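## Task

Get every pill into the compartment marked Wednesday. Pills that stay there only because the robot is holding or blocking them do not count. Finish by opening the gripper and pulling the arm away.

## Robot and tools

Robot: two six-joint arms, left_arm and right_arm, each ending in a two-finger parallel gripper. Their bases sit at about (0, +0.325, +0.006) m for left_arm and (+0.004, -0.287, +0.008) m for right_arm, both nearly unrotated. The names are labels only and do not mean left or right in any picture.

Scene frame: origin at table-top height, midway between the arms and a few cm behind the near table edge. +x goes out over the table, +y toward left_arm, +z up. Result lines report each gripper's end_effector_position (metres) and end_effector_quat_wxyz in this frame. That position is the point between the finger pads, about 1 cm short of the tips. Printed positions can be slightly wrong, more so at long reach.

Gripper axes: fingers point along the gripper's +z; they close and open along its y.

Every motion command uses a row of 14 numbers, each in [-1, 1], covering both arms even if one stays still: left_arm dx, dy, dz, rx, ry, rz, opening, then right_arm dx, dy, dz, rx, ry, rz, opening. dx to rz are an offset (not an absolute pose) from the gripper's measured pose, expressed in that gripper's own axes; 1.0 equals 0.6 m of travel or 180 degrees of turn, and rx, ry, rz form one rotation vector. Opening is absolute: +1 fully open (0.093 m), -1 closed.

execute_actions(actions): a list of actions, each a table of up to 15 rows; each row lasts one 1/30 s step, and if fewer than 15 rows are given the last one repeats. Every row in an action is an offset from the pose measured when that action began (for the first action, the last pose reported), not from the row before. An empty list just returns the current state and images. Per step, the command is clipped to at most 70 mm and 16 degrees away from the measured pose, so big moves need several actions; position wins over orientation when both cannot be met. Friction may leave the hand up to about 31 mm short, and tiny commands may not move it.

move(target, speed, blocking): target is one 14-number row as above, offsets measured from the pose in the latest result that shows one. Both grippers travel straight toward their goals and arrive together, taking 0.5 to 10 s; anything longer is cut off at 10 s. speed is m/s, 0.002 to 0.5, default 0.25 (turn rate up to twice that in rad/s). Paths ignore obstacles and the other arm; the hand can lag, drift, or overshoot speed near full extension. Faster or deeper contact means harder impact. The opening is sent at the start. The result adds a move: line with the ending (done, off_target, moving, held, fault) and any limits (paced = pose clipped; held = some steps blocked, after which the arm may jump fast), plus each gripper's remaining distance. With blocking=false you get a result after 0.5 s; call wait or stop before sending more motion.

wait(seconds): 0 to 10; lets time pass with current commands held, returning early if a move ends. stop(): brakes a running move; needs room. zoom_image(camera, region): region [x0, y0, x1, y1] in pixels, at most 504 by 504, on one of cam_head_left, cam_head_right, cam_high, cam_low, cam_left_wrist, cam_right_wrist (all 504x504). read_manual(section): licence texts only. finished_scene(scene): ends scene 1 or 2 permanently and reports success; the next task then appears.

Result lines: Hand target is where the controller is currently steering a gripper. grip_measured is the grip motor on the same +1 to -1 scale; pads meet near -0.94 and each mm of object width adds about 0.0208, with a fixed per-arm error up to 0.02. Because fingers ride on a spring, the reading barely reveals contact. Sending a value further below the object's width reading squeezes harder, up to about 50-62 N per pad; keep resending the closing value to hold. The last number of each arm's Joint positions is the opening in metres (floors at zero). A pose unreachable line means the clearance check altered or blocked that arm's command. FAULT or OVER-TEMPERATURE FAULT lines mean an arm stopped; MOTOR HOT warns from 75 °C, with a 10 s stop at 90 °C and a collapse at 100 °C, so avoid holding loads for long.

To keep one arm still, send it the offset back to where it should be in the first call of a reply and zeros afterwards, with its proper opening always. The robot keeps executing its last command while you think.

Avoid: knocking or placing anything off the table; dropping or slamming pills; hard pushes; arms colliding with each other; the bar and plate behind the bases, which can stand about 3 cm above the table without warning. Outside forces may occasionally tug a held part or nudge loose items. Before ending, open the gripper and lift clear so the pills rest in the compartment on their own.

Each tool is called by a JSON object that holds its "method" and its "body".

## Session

{"method": "execute_actions", "body": {"actions": []}}

Scene clock: 0.00 s.
left_arm: end_effector_position=(+0.2904, +0.4952, +0.1674) grip_measured=+1.000 end_effector_quat_wxyz=(-0.346, +0.810, -0.384, +0.276) | right_arm: end_effector_position=(+0.5694, -0.4488, +0.3293) grip_measured=+1.000 end_effector_quat_wxyz=(+0.714, +0.348, +0.552, -0.253)
Joint positions: left_arm=[ 0.599  1.051  0.687 -0.275  0.164 -1.727  0.093] | right_arm=[-0.052  2.083  1.578  0.735  0.827  0.039  0.093]
Joint velocities: left_arm=[ 0.007 -0.007  0.002  0.066 -0.066 -0.007  0.   ] | right_arm=[ 0.012 -0.012  0.012 -0.022 -0.037 -0.051  0.   ]
Hand target (left_arm): +0.290, +0.495, +0.167; -0.346, +0.810, -0.384, +0.276
Hand target (right_arm): +0.569, -0.449, +0.329; +0.714, +0.348, +0.552, -0.253

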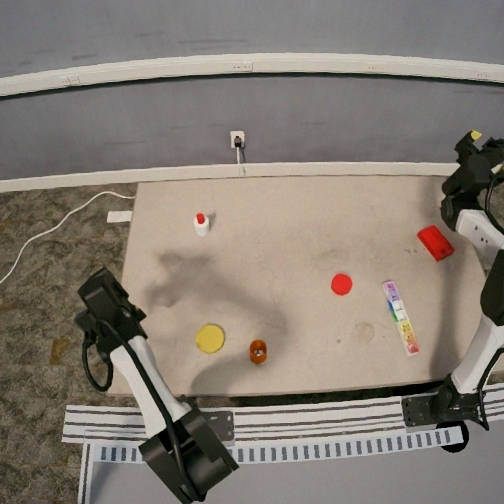

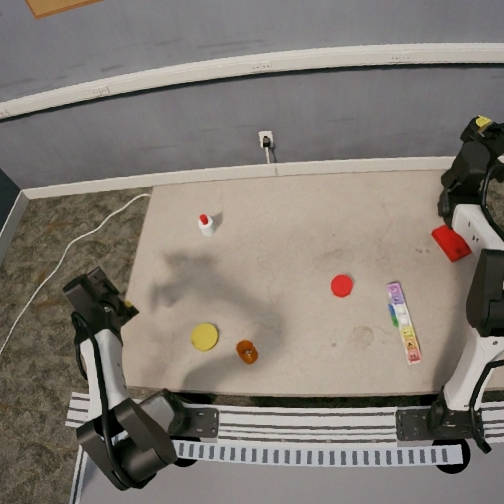

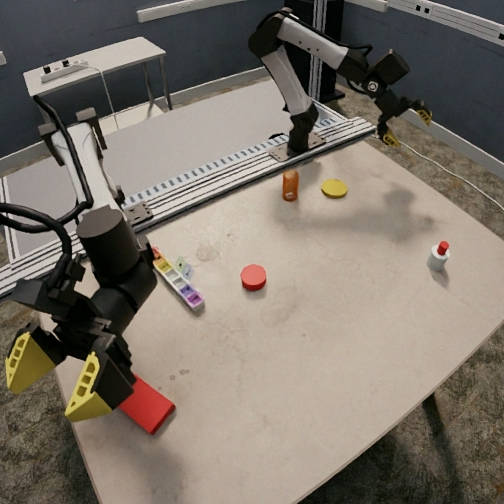

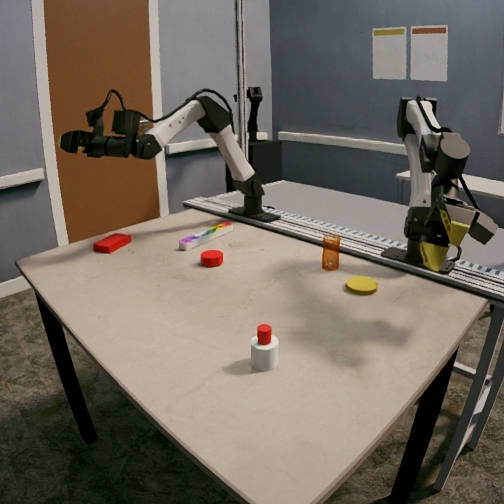

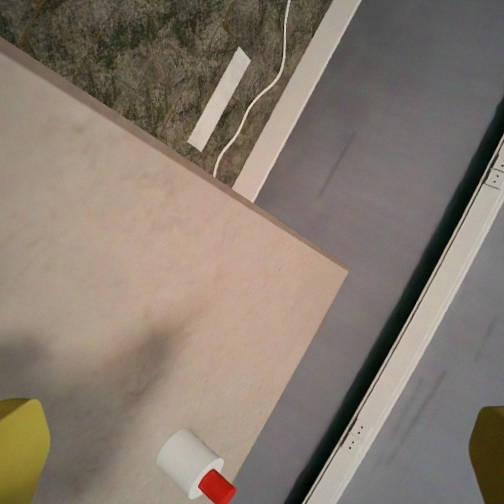

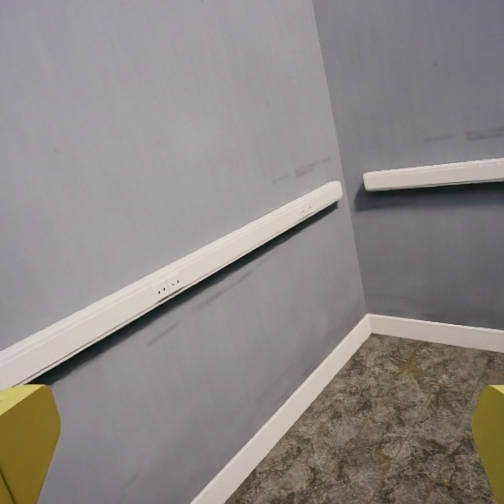

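{"method": "zoom_image", "body": {"camera": "cam_head_right", "region": [320, 260, 440, 380]}}

{"method": "zoom_image", "body": {"camera": "cam_head_left", "region": [190, 300, 290, 400]}}

{"method": "zoom_image", "body": {"camera": "cam_high", "region": [130, 220, 240, 330]}}

Region (320, 260, 440, 380) of cam_head_right's 504x504 image, scaled by 4.200, with more detail than that image has.

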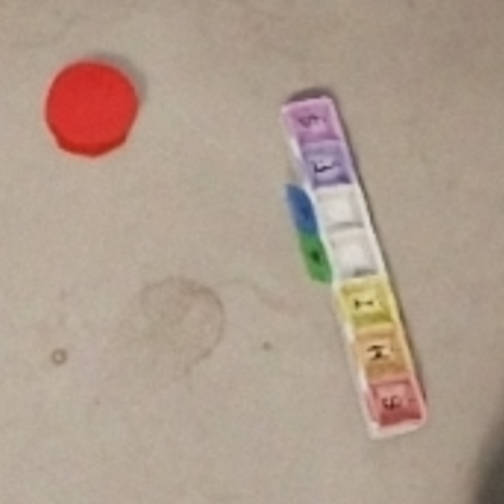

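Region (190, 300, 290, 400) of cam_head_left's 504x504 image, scaled by 5.040, with more detail than that image has.

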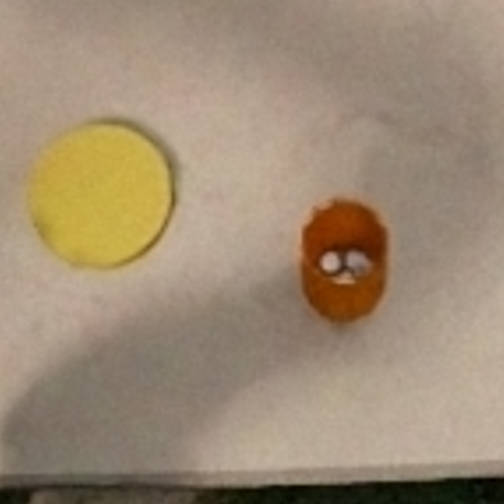

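Region (130, 220, 240, 330) of cam_high's 504x504 image, scaled by 4.582, with more detail than that image has.

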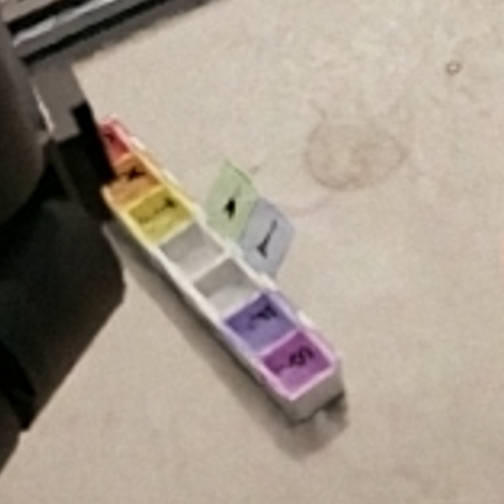

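{"method": "move", "body": {"target": [0,0,0,0,0,0,1,0.117,0.168,-0.715,-0.44,0.095,-0.045,1], "speed": 0.35}}

Scene clock: 32.07 s.
left_arm: end_effector_position=(+0.2904, +0.4952, +0.1674) grip_measured=+1.000 end_effector_quat_wxyz=(-0.346, +0.810, -0.384, +0.276) | right_arm: end_effector_position=(+0.4027, -0.0536, +0.2301) grip_measured=+1.000 end_effector_quat_wxyz=(+0.685, -0.183, +0.688, +0.155)
Joint positions: left_arm=[ 0.599  1.051  0.687 -0.275  0.164 -1.727  0.093] | right_arm=[ 0.569  1.582  0.684  0.873  0.079 -0.044  0.093]
Joint velocities: left_arm=[-0.007  0.007 -0.002  0.007  0.051 -0.007  0.   ] | right_arm=[ 0.007  0.007 -0.002 -0.037 -0.022 -0.037  0.   ]
Hand target (left_arm): +0.290, +0.495, +0.167; -0.346, +0.810, -0.384, +0.276
Hand target (right_arm): +0.400, -0.049, +0.220; +0.675, -0.196, +0.694, +0.156
Off the commanded pose (left_arm): 0.000 m, 0 deg.
Off the commanded pose (right_arm): 0.011 m, 2 deg.
move: off_target (right_arm)

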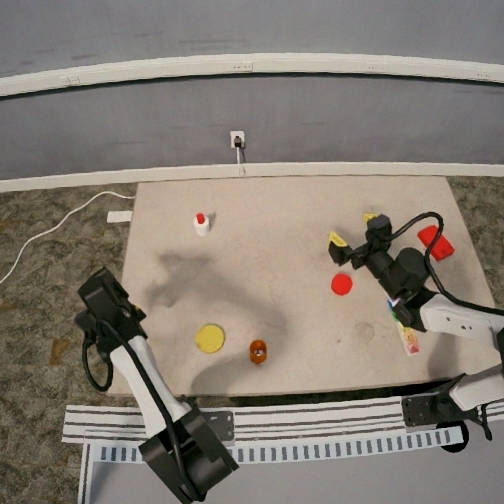

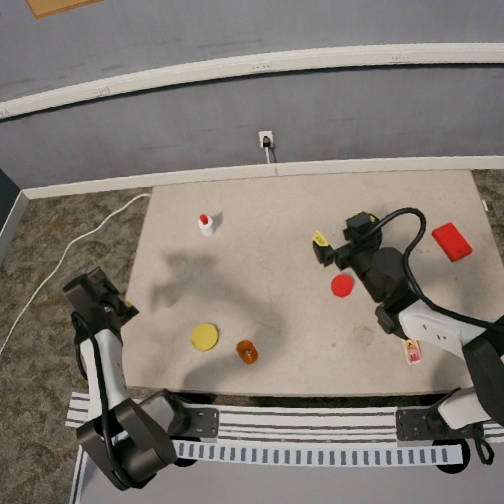

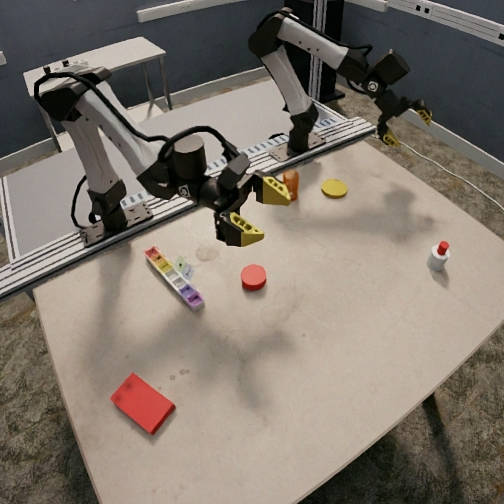

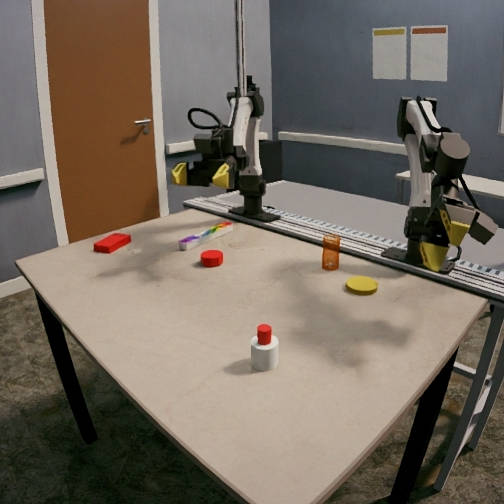

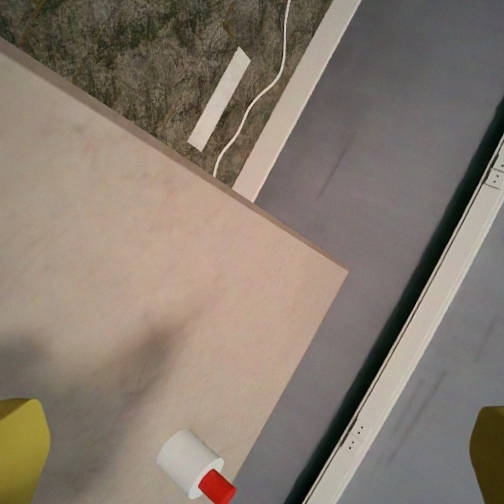

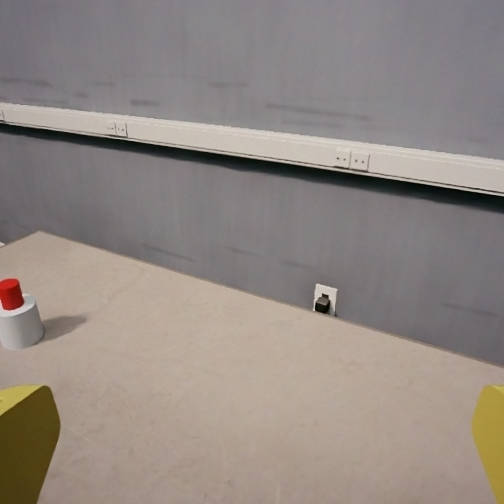

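{"method": "move", "body": {"target": [0,0,0,0,0,0,1,0.17,0.482,-0.243,-0.246,0.062,-0.02,1], "speed": 0.3}}

Scene clock: 43.83 s.
left_arm: end_effector_position=(+0.2904, +0.4952, +0.1674) grip_measured=+1.000 end_effector_quat_wxyz=(-0.346, +0.810, -0.384, +0.276) | right_arm: end_effector_position=(+0.1398, +0.1236, +0.1118) grip_measured=+1.000 end_effector_quat_wxyz=(+0.498, -0.471, +0.640, +0.347)
Joint positions: left_arm=[ 0.599  1.051  0.687 -0.275  0.164 -1.727  0.093] | right_arm=[ 1.262  1.722  0.503  0.939  0.011 -0.021  0.093]
Joint velocities: left_arm=[ 0.002 -0.012 -0.007 -0.066  0.051 -0.066  0.   ] | right_arm=[-0.007 -0.007 -0.017 -0.051 -0.051  0.007  0.   ]
Hand target (left_arm): +0.290, +0.495, +0.167; -0.346, +0.810, -0.384, +0.276
Hand target (right_arm): +0.139, +0.132, +0.122; +0.505, -0.465, +0.631, +0.362
Off the commanded pose (left_arm): 0.000 m, 0 deg.
Off the commanded pose (right_arm): 0.010 m, 2 deg.
move: done

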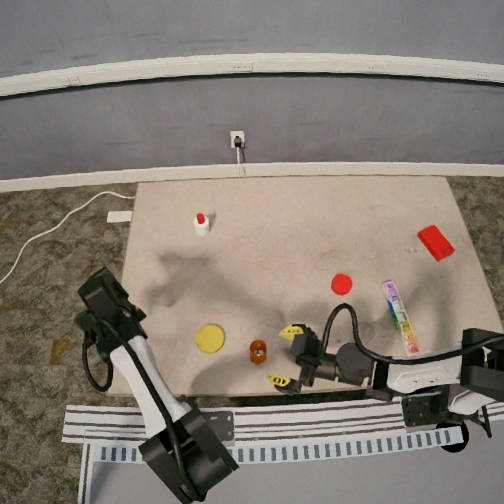

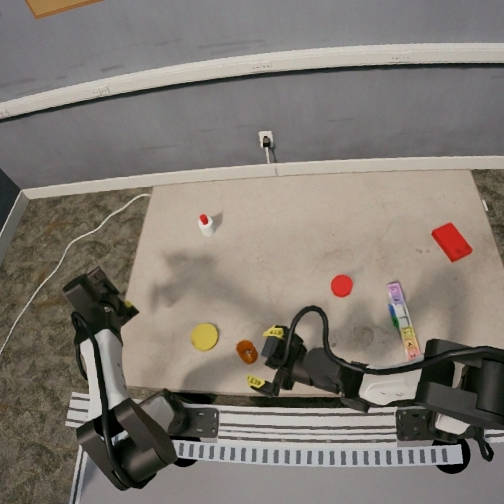

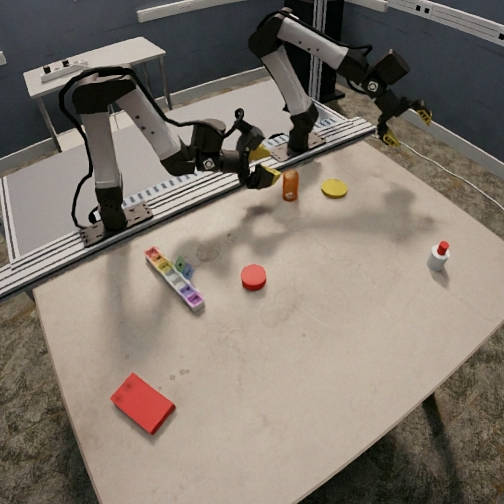

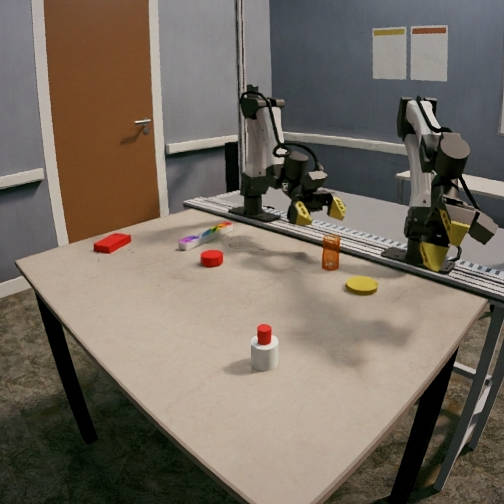

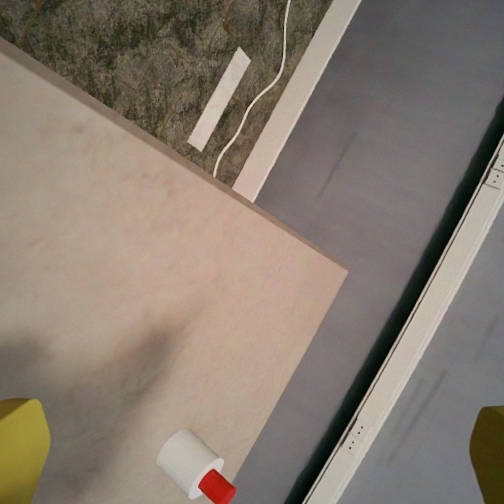

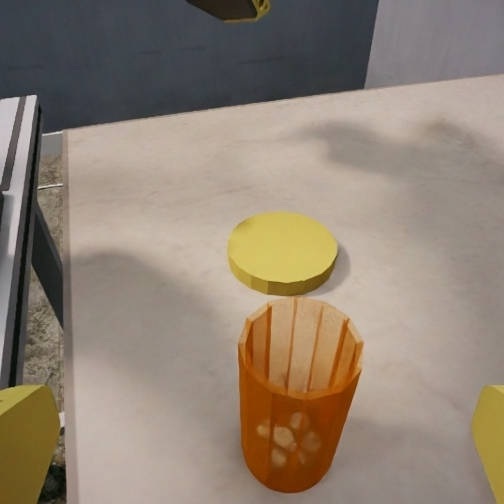

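{"method": "move", "body": {"target": [0,0,0,0,0,0,1,0.12,-0.019,0.108,0,-0.008,0,0.7], "speed": 0.12}}

Scene clock: 55.30 s.
left_arm: end_effector_position=(+0.2904, +0.4952, +0.1674) grip_measured=+1.000 end_effector_quat_wxyz=(-0.346, +0.810, -0.384, +0.276) | right_arm: end_effector_position=(+0.1614, +0.1533, +0.0173) grip_measured=+0.702 end_effector_quat_wxyz=(+0.493, -0.470, +0.647, +0.344)
Joint positions: left_arm=[ 0.599  1.051  0.687 -0.275  0.164 -1.727  0.093] | right_arm=[ 1.229  2.24   0.635  1.31  -0.016 -0.023  0.079]
Joint velocities: left_arm=[-0.007  0.012 -0.007 -0.007  0.007  0.037  0.   ] | right_arm=[-0.022 -0.017  0.007  0.051 -0.051 -0.022  0.   ]
Hand target (left_arm): +0.290, +0.495, +0.167; -0.346, +0.810, -0.384, +0.276
Hand target (right_arm): +0.166, +0.160, +0.026; +0.506, -0.466, +0.634, +0.353
Off the commanded pose (left_arm): 0.000 m, 0 deg.
Off the commanded pose (right_arm): 0.012 m, 2 deg.
move: off_target (right_arm)

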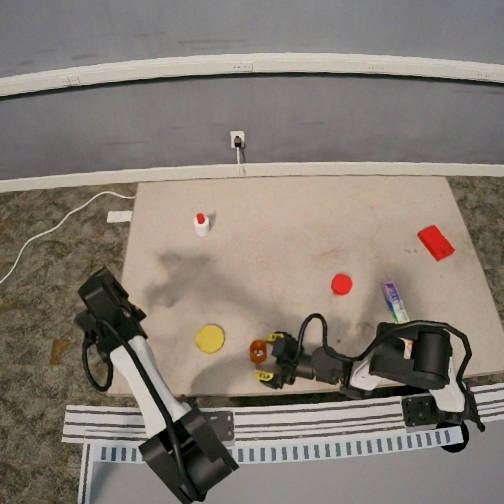

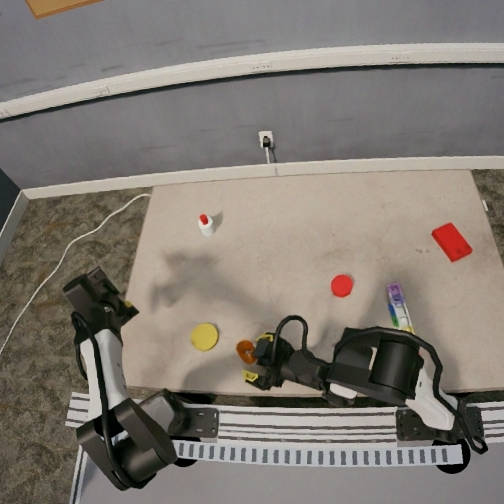

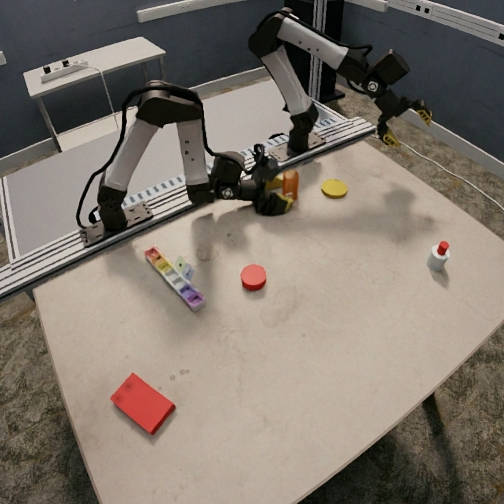

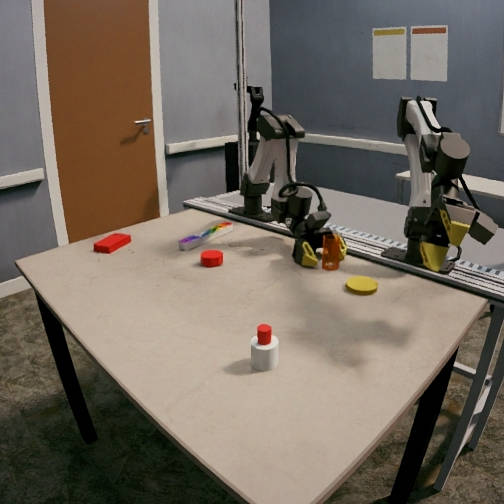

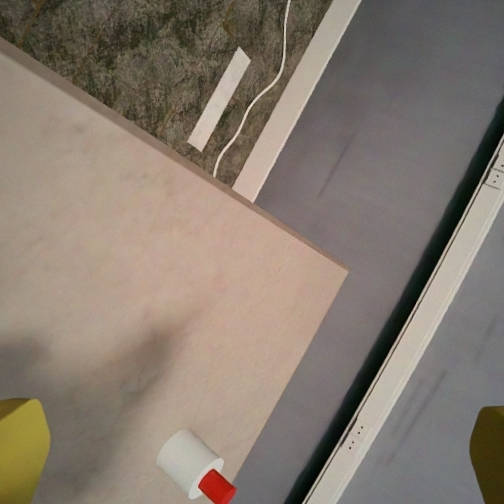

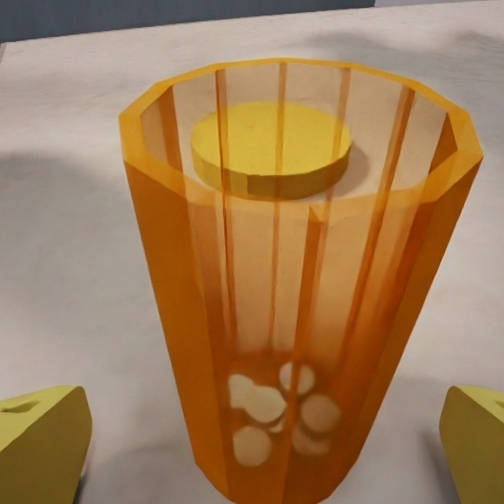

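{"method": "move", "body": {"target": [0,0,0,0,0,0,1,-0.012,0,0.022,0,-0.017,0.01,0.7], "speed": 0.05}}

Scene clock: 61.37 s.
left_arm: end_effector_position=(+0.2904, +0.4952, +0.1674) grip_measured=+1.000 end_effector_quat_wxyz=(-0.346, +0.810, -0.384, +0.276) | right_arm: end_effector_position=(+0.1644, +0.1616, +0.0186) grip_measured=+0.702 end_effector_quat_wxyz=(+0.502, -0.458, +0.642, +0.356)
Joint positions: left_arm=[ 0.599  1.051  0.687 -0.275  0.164 -1.727  0.093] | right_arm=[ 1.229  2.28   0.669  1.353 -0.016 -0.007  0.079]
Joint velocities: left_arm=[-0.017 -0.007 -0.002 -0.007  0.022 -0.007  0.   ] | right_arm=[ 0.002  0.002 -0.007 -0.007 -0.066  0.037  0.   ]
Hand target (left_arm): +0.290, +0.495, +0.167; -0.346, +0.810, -0.384, +0.276
Hand target (right_arm): +0.166, +0.167, +0.021; +0.505, -0.450, +0.641, +0.363
Off the commanded pose (left_arm): 0.000 m, 0 deg.
Off the commanded pose (right_arm): 0.006 m, 1 deg.
move: done

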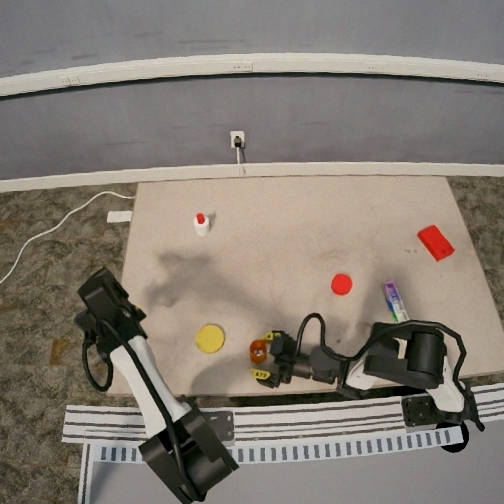

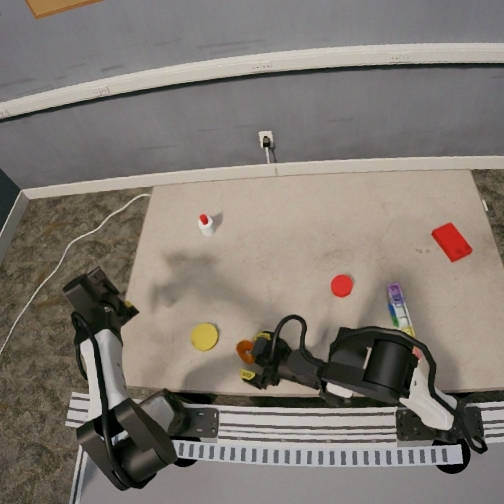

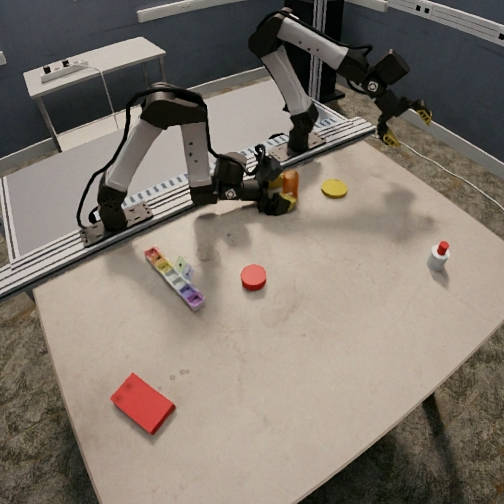

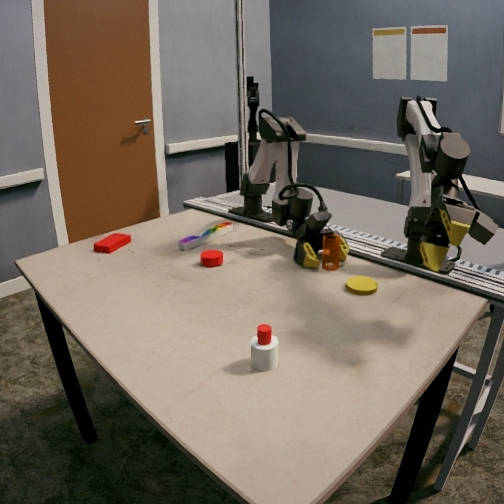

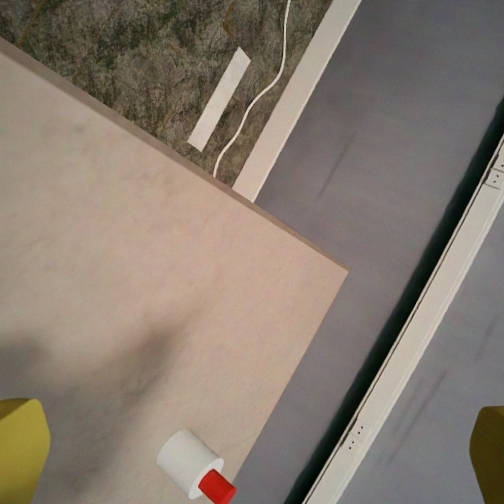

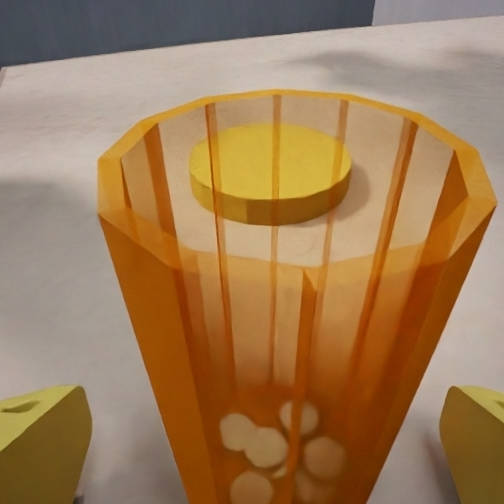

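{"method": "execute_actions", "body": {"actions": [[[0,0,0,0,0,0,1,0,0,0,0,0,0,-0.3]],[[0,0,0,0,0,0,1,0,0,0,0,0,0,-0.3]]]}}

{"method": "move", "body": {"target": [0,0,0,0,0,0,1,-0.2,0,-0.05,0,0,0,-0.3], "speed": 0.15}}

{"method": "move", "body": {"target": [0,0,0,0,0,0,1,0.163,-0.423,-0.645,0.006,0.36,-0.209,-0.3], "speed": 0.15}}

Scene clock: 83.37 s.
left_arm: end_effector_position=(+0.2904, +0.4952, +0.1674) grip_measured=+1.000 end_effector_quat_wxyz=(-0.346, +0.810, -0.384, +0.276) | right_arm: end_effector_position=(+0.1645, +0.1617, +0.0189) grip_measured=-0.249 end_effector_quat_wxyz=(+0.502, -0.458, +0.642, +0.356)
Joint positions: left_arm=[ 0.599  1.051  0.687 -0.275  0.164 -1.727  0.093] | right_arm=[ 1.229  2.28   0.669  1.354 -0.016 -0.006  0.033]
Joint velocities: left_arm=[ 0.007 -0.012 -0.007 -0.007 -0.037 -0.037  0.   ] | right_arm=[-0.002 -0.002 -0.012 -0.051 -0.066  0.022  0.001]
Hand target (left_arm): +0.290, +0.495, +0.167; -0.346, +0.810, -0.384, +0.276
Hand target (right_arm): +0.164, +0.162, +0.019; +0.502, -0.458, +0.642, +0.356
Off the commanded pose (left_arm): 0.000 m, 0 deg.
Off the commanded pose (right_arm): 0.000 m, 0 deg.

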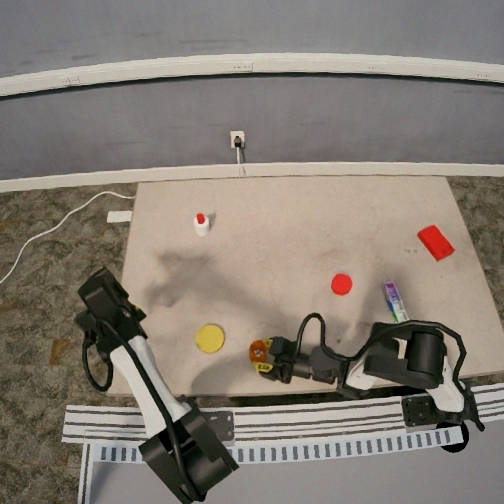

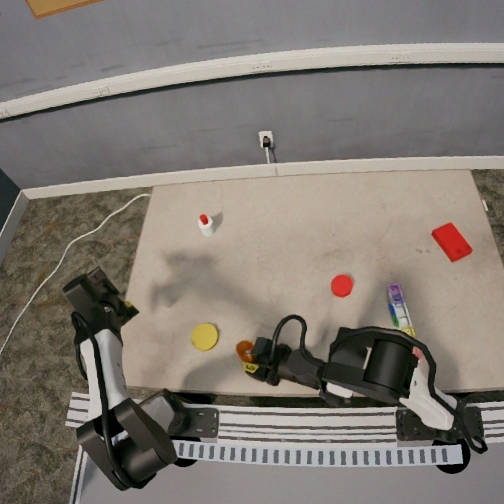

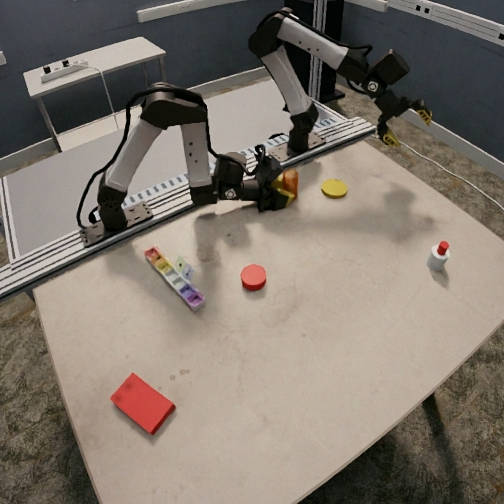

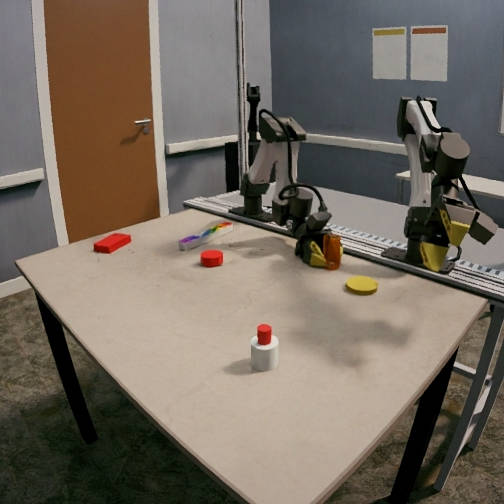

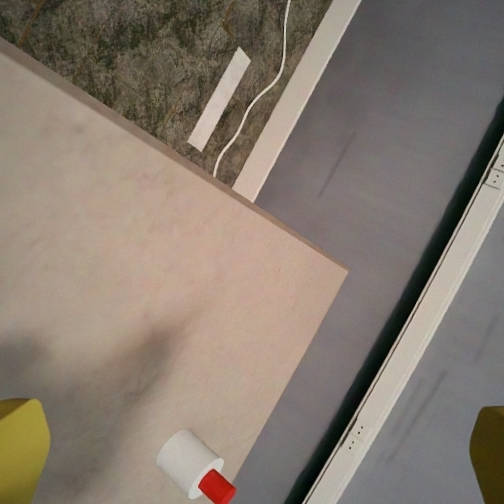

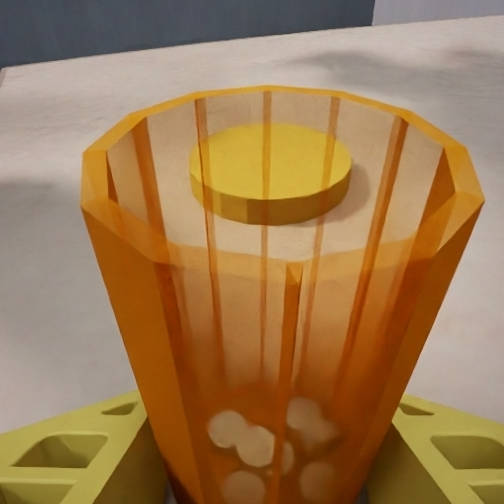

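Scene clock: 84.90 s.
left_arm: end_effector_position=(+0.2904, +0.4952, +0.1674) grip_measured=+1.000 end_effector_quat_wxyz=(-0.346, +0.810, -0.384, +0.276) | right_arm: end_effector_position=(+0.1625, +0.1565, +0.1288) grip_measured=-0.249 end_effector_quat_wxyz=(+0.492, -0.463, +0.649, +0.350)
Joint positions: left_arm=[ 0.599  1.051  0.687 -0.275  0.164 -1.727  0.093] | right_arm=[ 1.229  1.772  0.685  0.799 -0.016 -0.006  0.033]
Joint velocities: left_arm=[-0.012 -0.002 -0.012 -0.007 -0.051 -0.066  0.   ] | right_arm=[ 0.007 -0.007 -0.002 -0.022 -0.095  0.007  0.   ]
Hand target (left_arm): +0.290, +0.495, +0.167; -0.346, +0.810, -0.384, +0.276
Hand target (right_arm): +0.165, +0.161, +0.143; +0.502, -0.458, +0.642, +0.356
Off the commanded pose (left_arm): 0.000 m, 0 deg.
Off the commanded pose (right_arm): 0.015 m, 2 deg.
move: off_target (right_arm)

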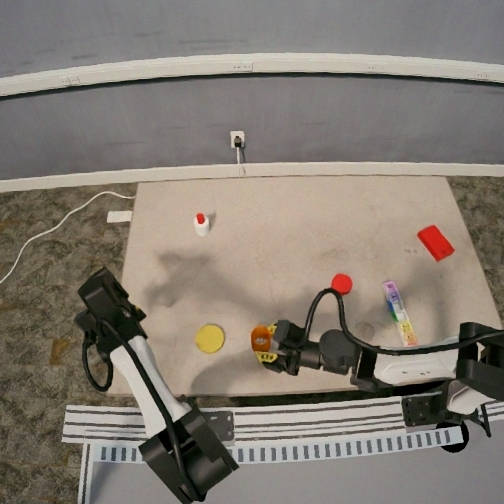

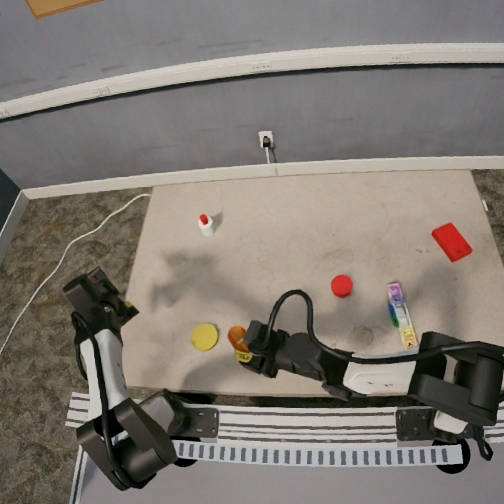

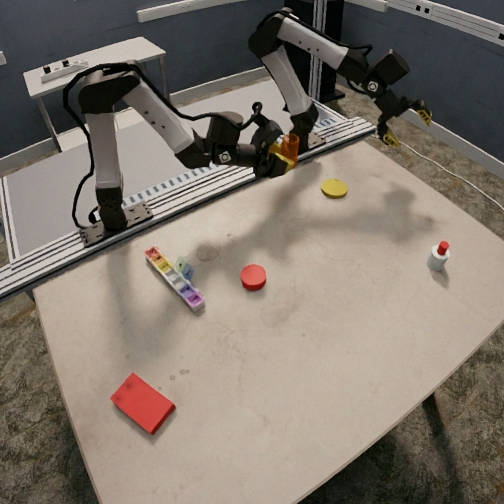

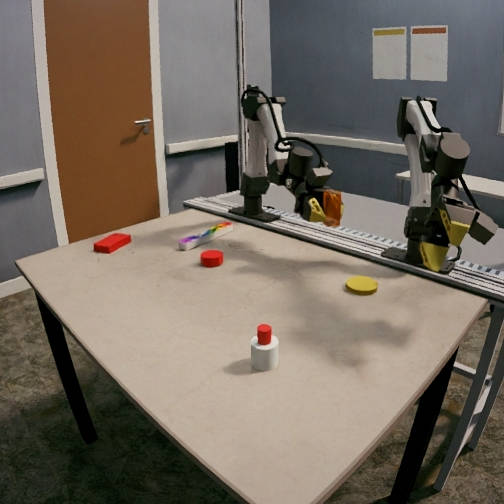

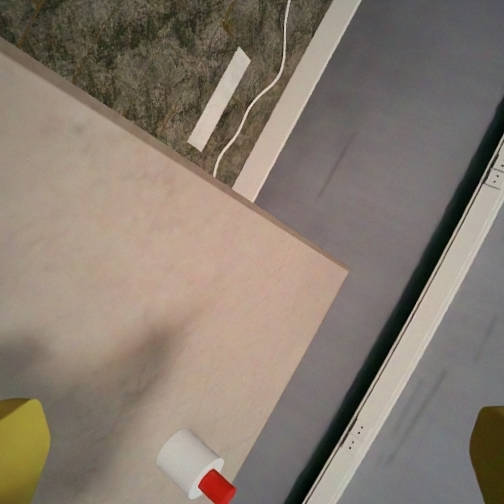

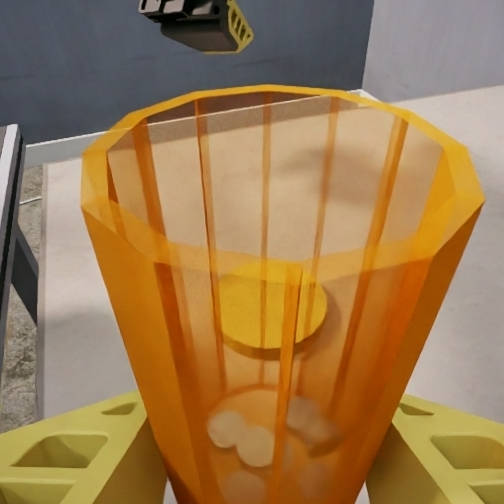

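Scene clock: 89.80 s.
left_arm: end_effector_position=(+0.2904, +0.4952, +0.1674) grip_measured=+1.000 end_effector_quat_wxyz=(-0.346, +0.810, -0.384, +0.276) | right_arm: end_effector_position=(+0.2646, -0.2996, +0.1296) grip_measured=-0.249 end_effector_quat_wxyz=(-0.163, +0.747, -0.636, +0.103)
Joint positions: left_arm=[ 0.599  1.051  0.687 -0.275  0.164 -1.727  0.093] | right_arm=[-0.133  1.209  0.914 -0.926 -0.151 -1.846  0.033]
Joint velocities: left_arm=[ 0.012 -0.012 -0.007  0.007 -0.007 -0.037  0.   ] | right_arm=[ 0.002  0.002 -0.007  0.007 -0.007 -0.037  0.001]
Hand target (left_arm): +0.290, +0.495, +0.167; -0.346, +0.810, -0.384, +0.276
Hand target (right_arm): +0.270, -0.304, +0.135; -0.160, +0.748, -0.635, +0.111
Off the commanded pose (left_arm): 0.000 m, 0 deg.
Off the commanded pose (right_arm): 0.013 m, 2 deg.
move: off_target (right_arm)

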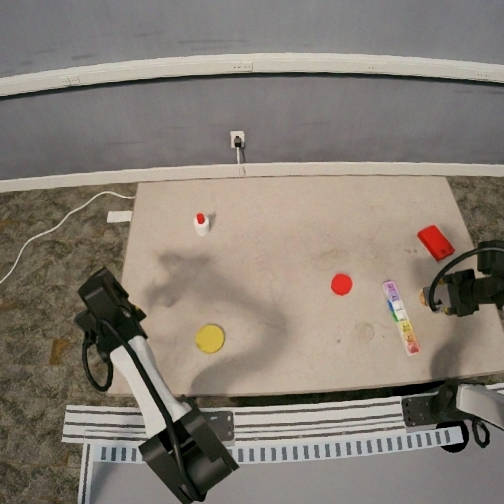

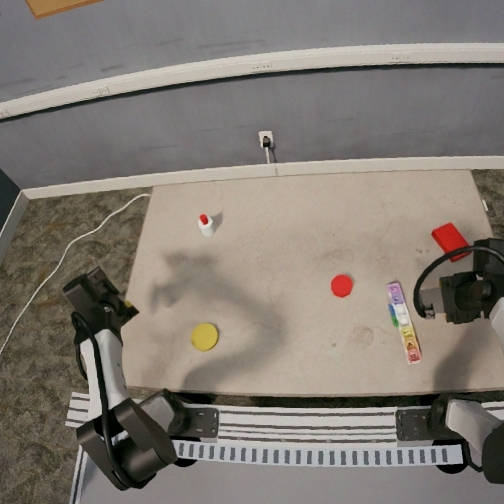

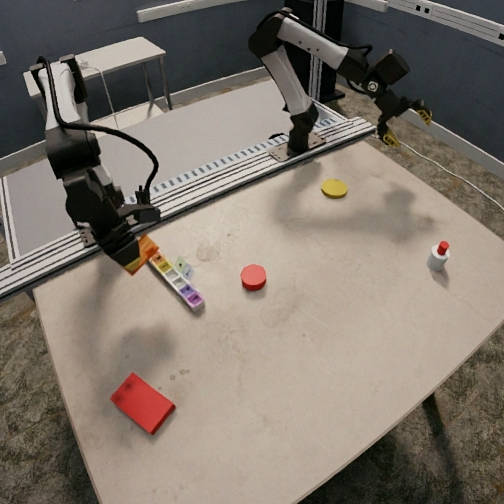

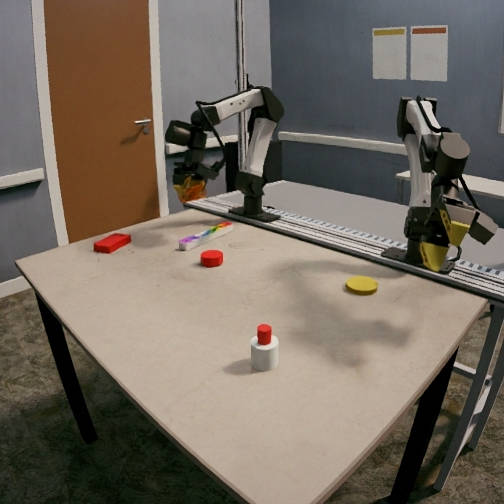

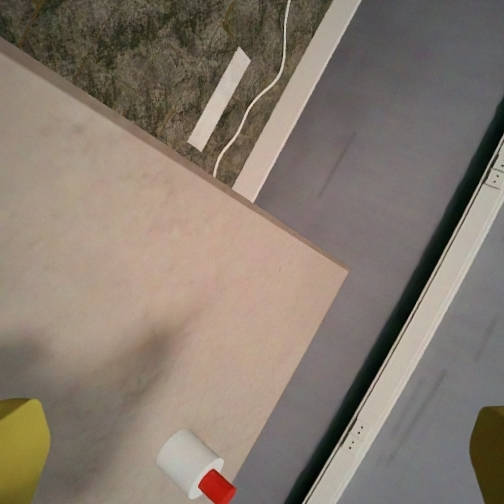

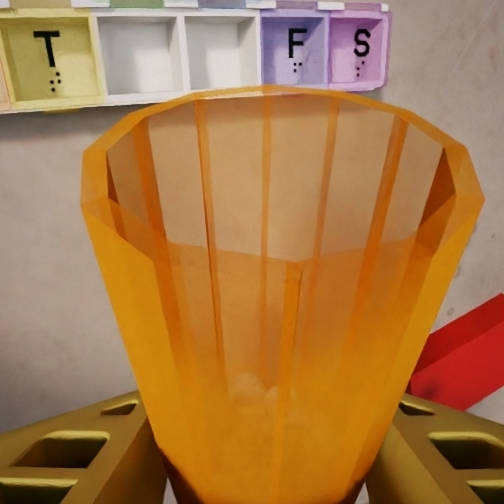

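{"method": "move", "body": {"target": [0,0,0,0,0,0,1,-0.027,0.034,0.1,0.009,0.081,-0.037,-0.3], "speed": 0.06}}

{"method": "zoom_image", "body": {"camera": "cam_low", "region": [150, 170, 270, 270]}}

Scene clock: 108.53 s.
left_arm: end_effector_position=(+0.2904, +0.4952, +0.1674) grip_measured=+1.000 end_effector_quat_wxyz=(-0.346, +0.810, -0.384, +0.276) | right_arm: end_effector_position=(+0.2651, -0.2797, +0.0725) grip_measured=-0.249 end_effector_quat_wxyz=(-0.086, +0.763, -0.605, +0.212)
Joint positions: left_arm=[ 0.599  1.051  0.687 -0.275  0.164 -1.727  0.093] | right_arm=[ 0.166  1.195  0.643 -0.604  0.202 -1.689  0.033]
Joint velocities: left_arm=[-0.002  0.002 -0.007  0.051 -0.037  0.007  0.   ] | right_arm=[-0.002  0.007 -0.012 -0.051  0.022 -0.081 -0.001]
Hand target (left_arm): +0.290, +0.495, +0.167; -0.346, +0.810, -0.384, +0.276
Hand target (right_arm): +0.265, -0.280, +0.067; -0.083, +0.761, -0.606, +0.215
Off the commanded pose (left_arm): 0.000 m, 0 deg.
Off the commanded pose (right_arm): 0.005 m, 0 deg.
move: done

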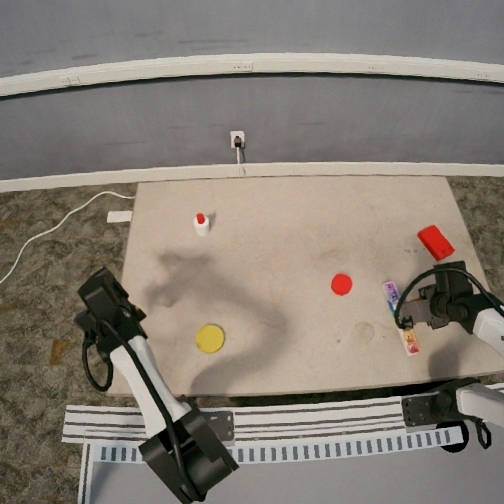

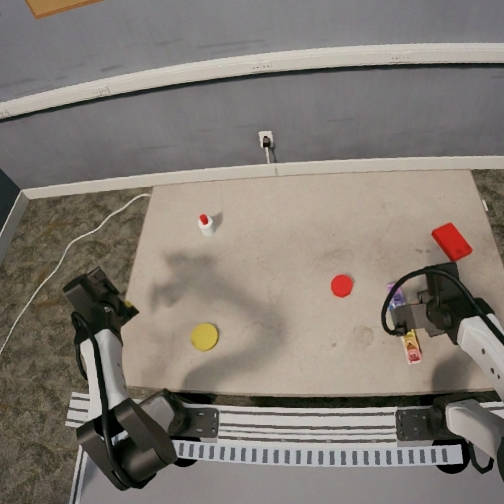

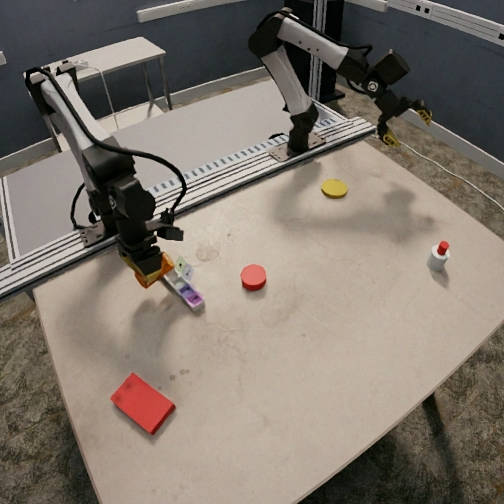

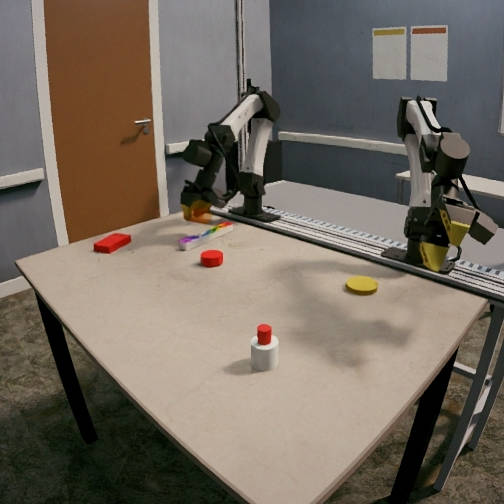

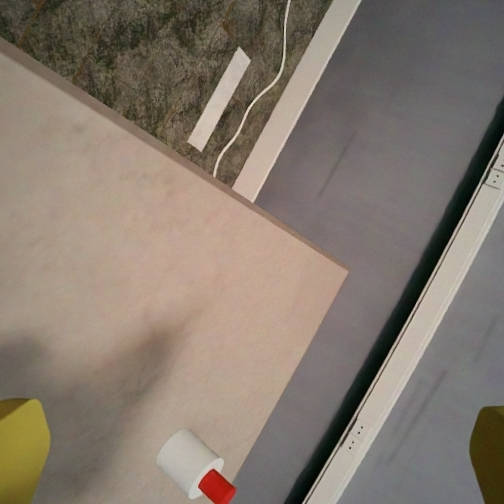

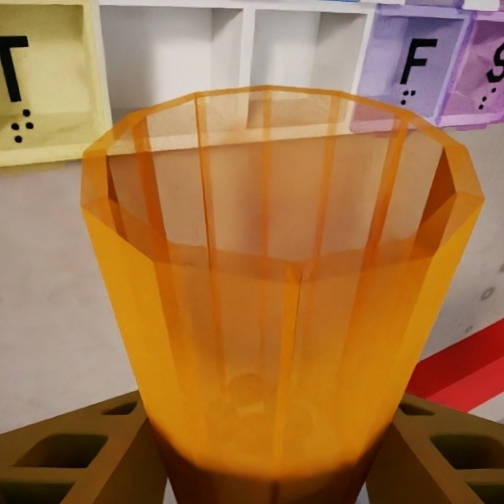

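Region (150, 170, 270, 270) of cam_low's 504x504 image, scaled by 4.200, with more detail than that image has.

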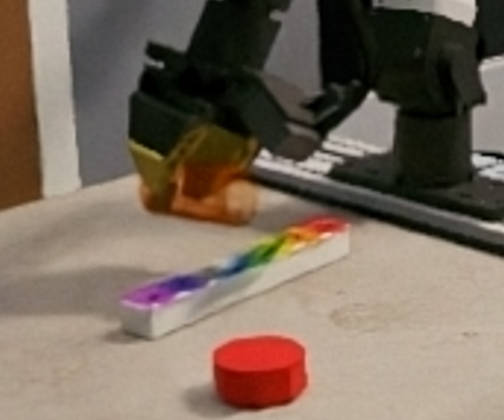

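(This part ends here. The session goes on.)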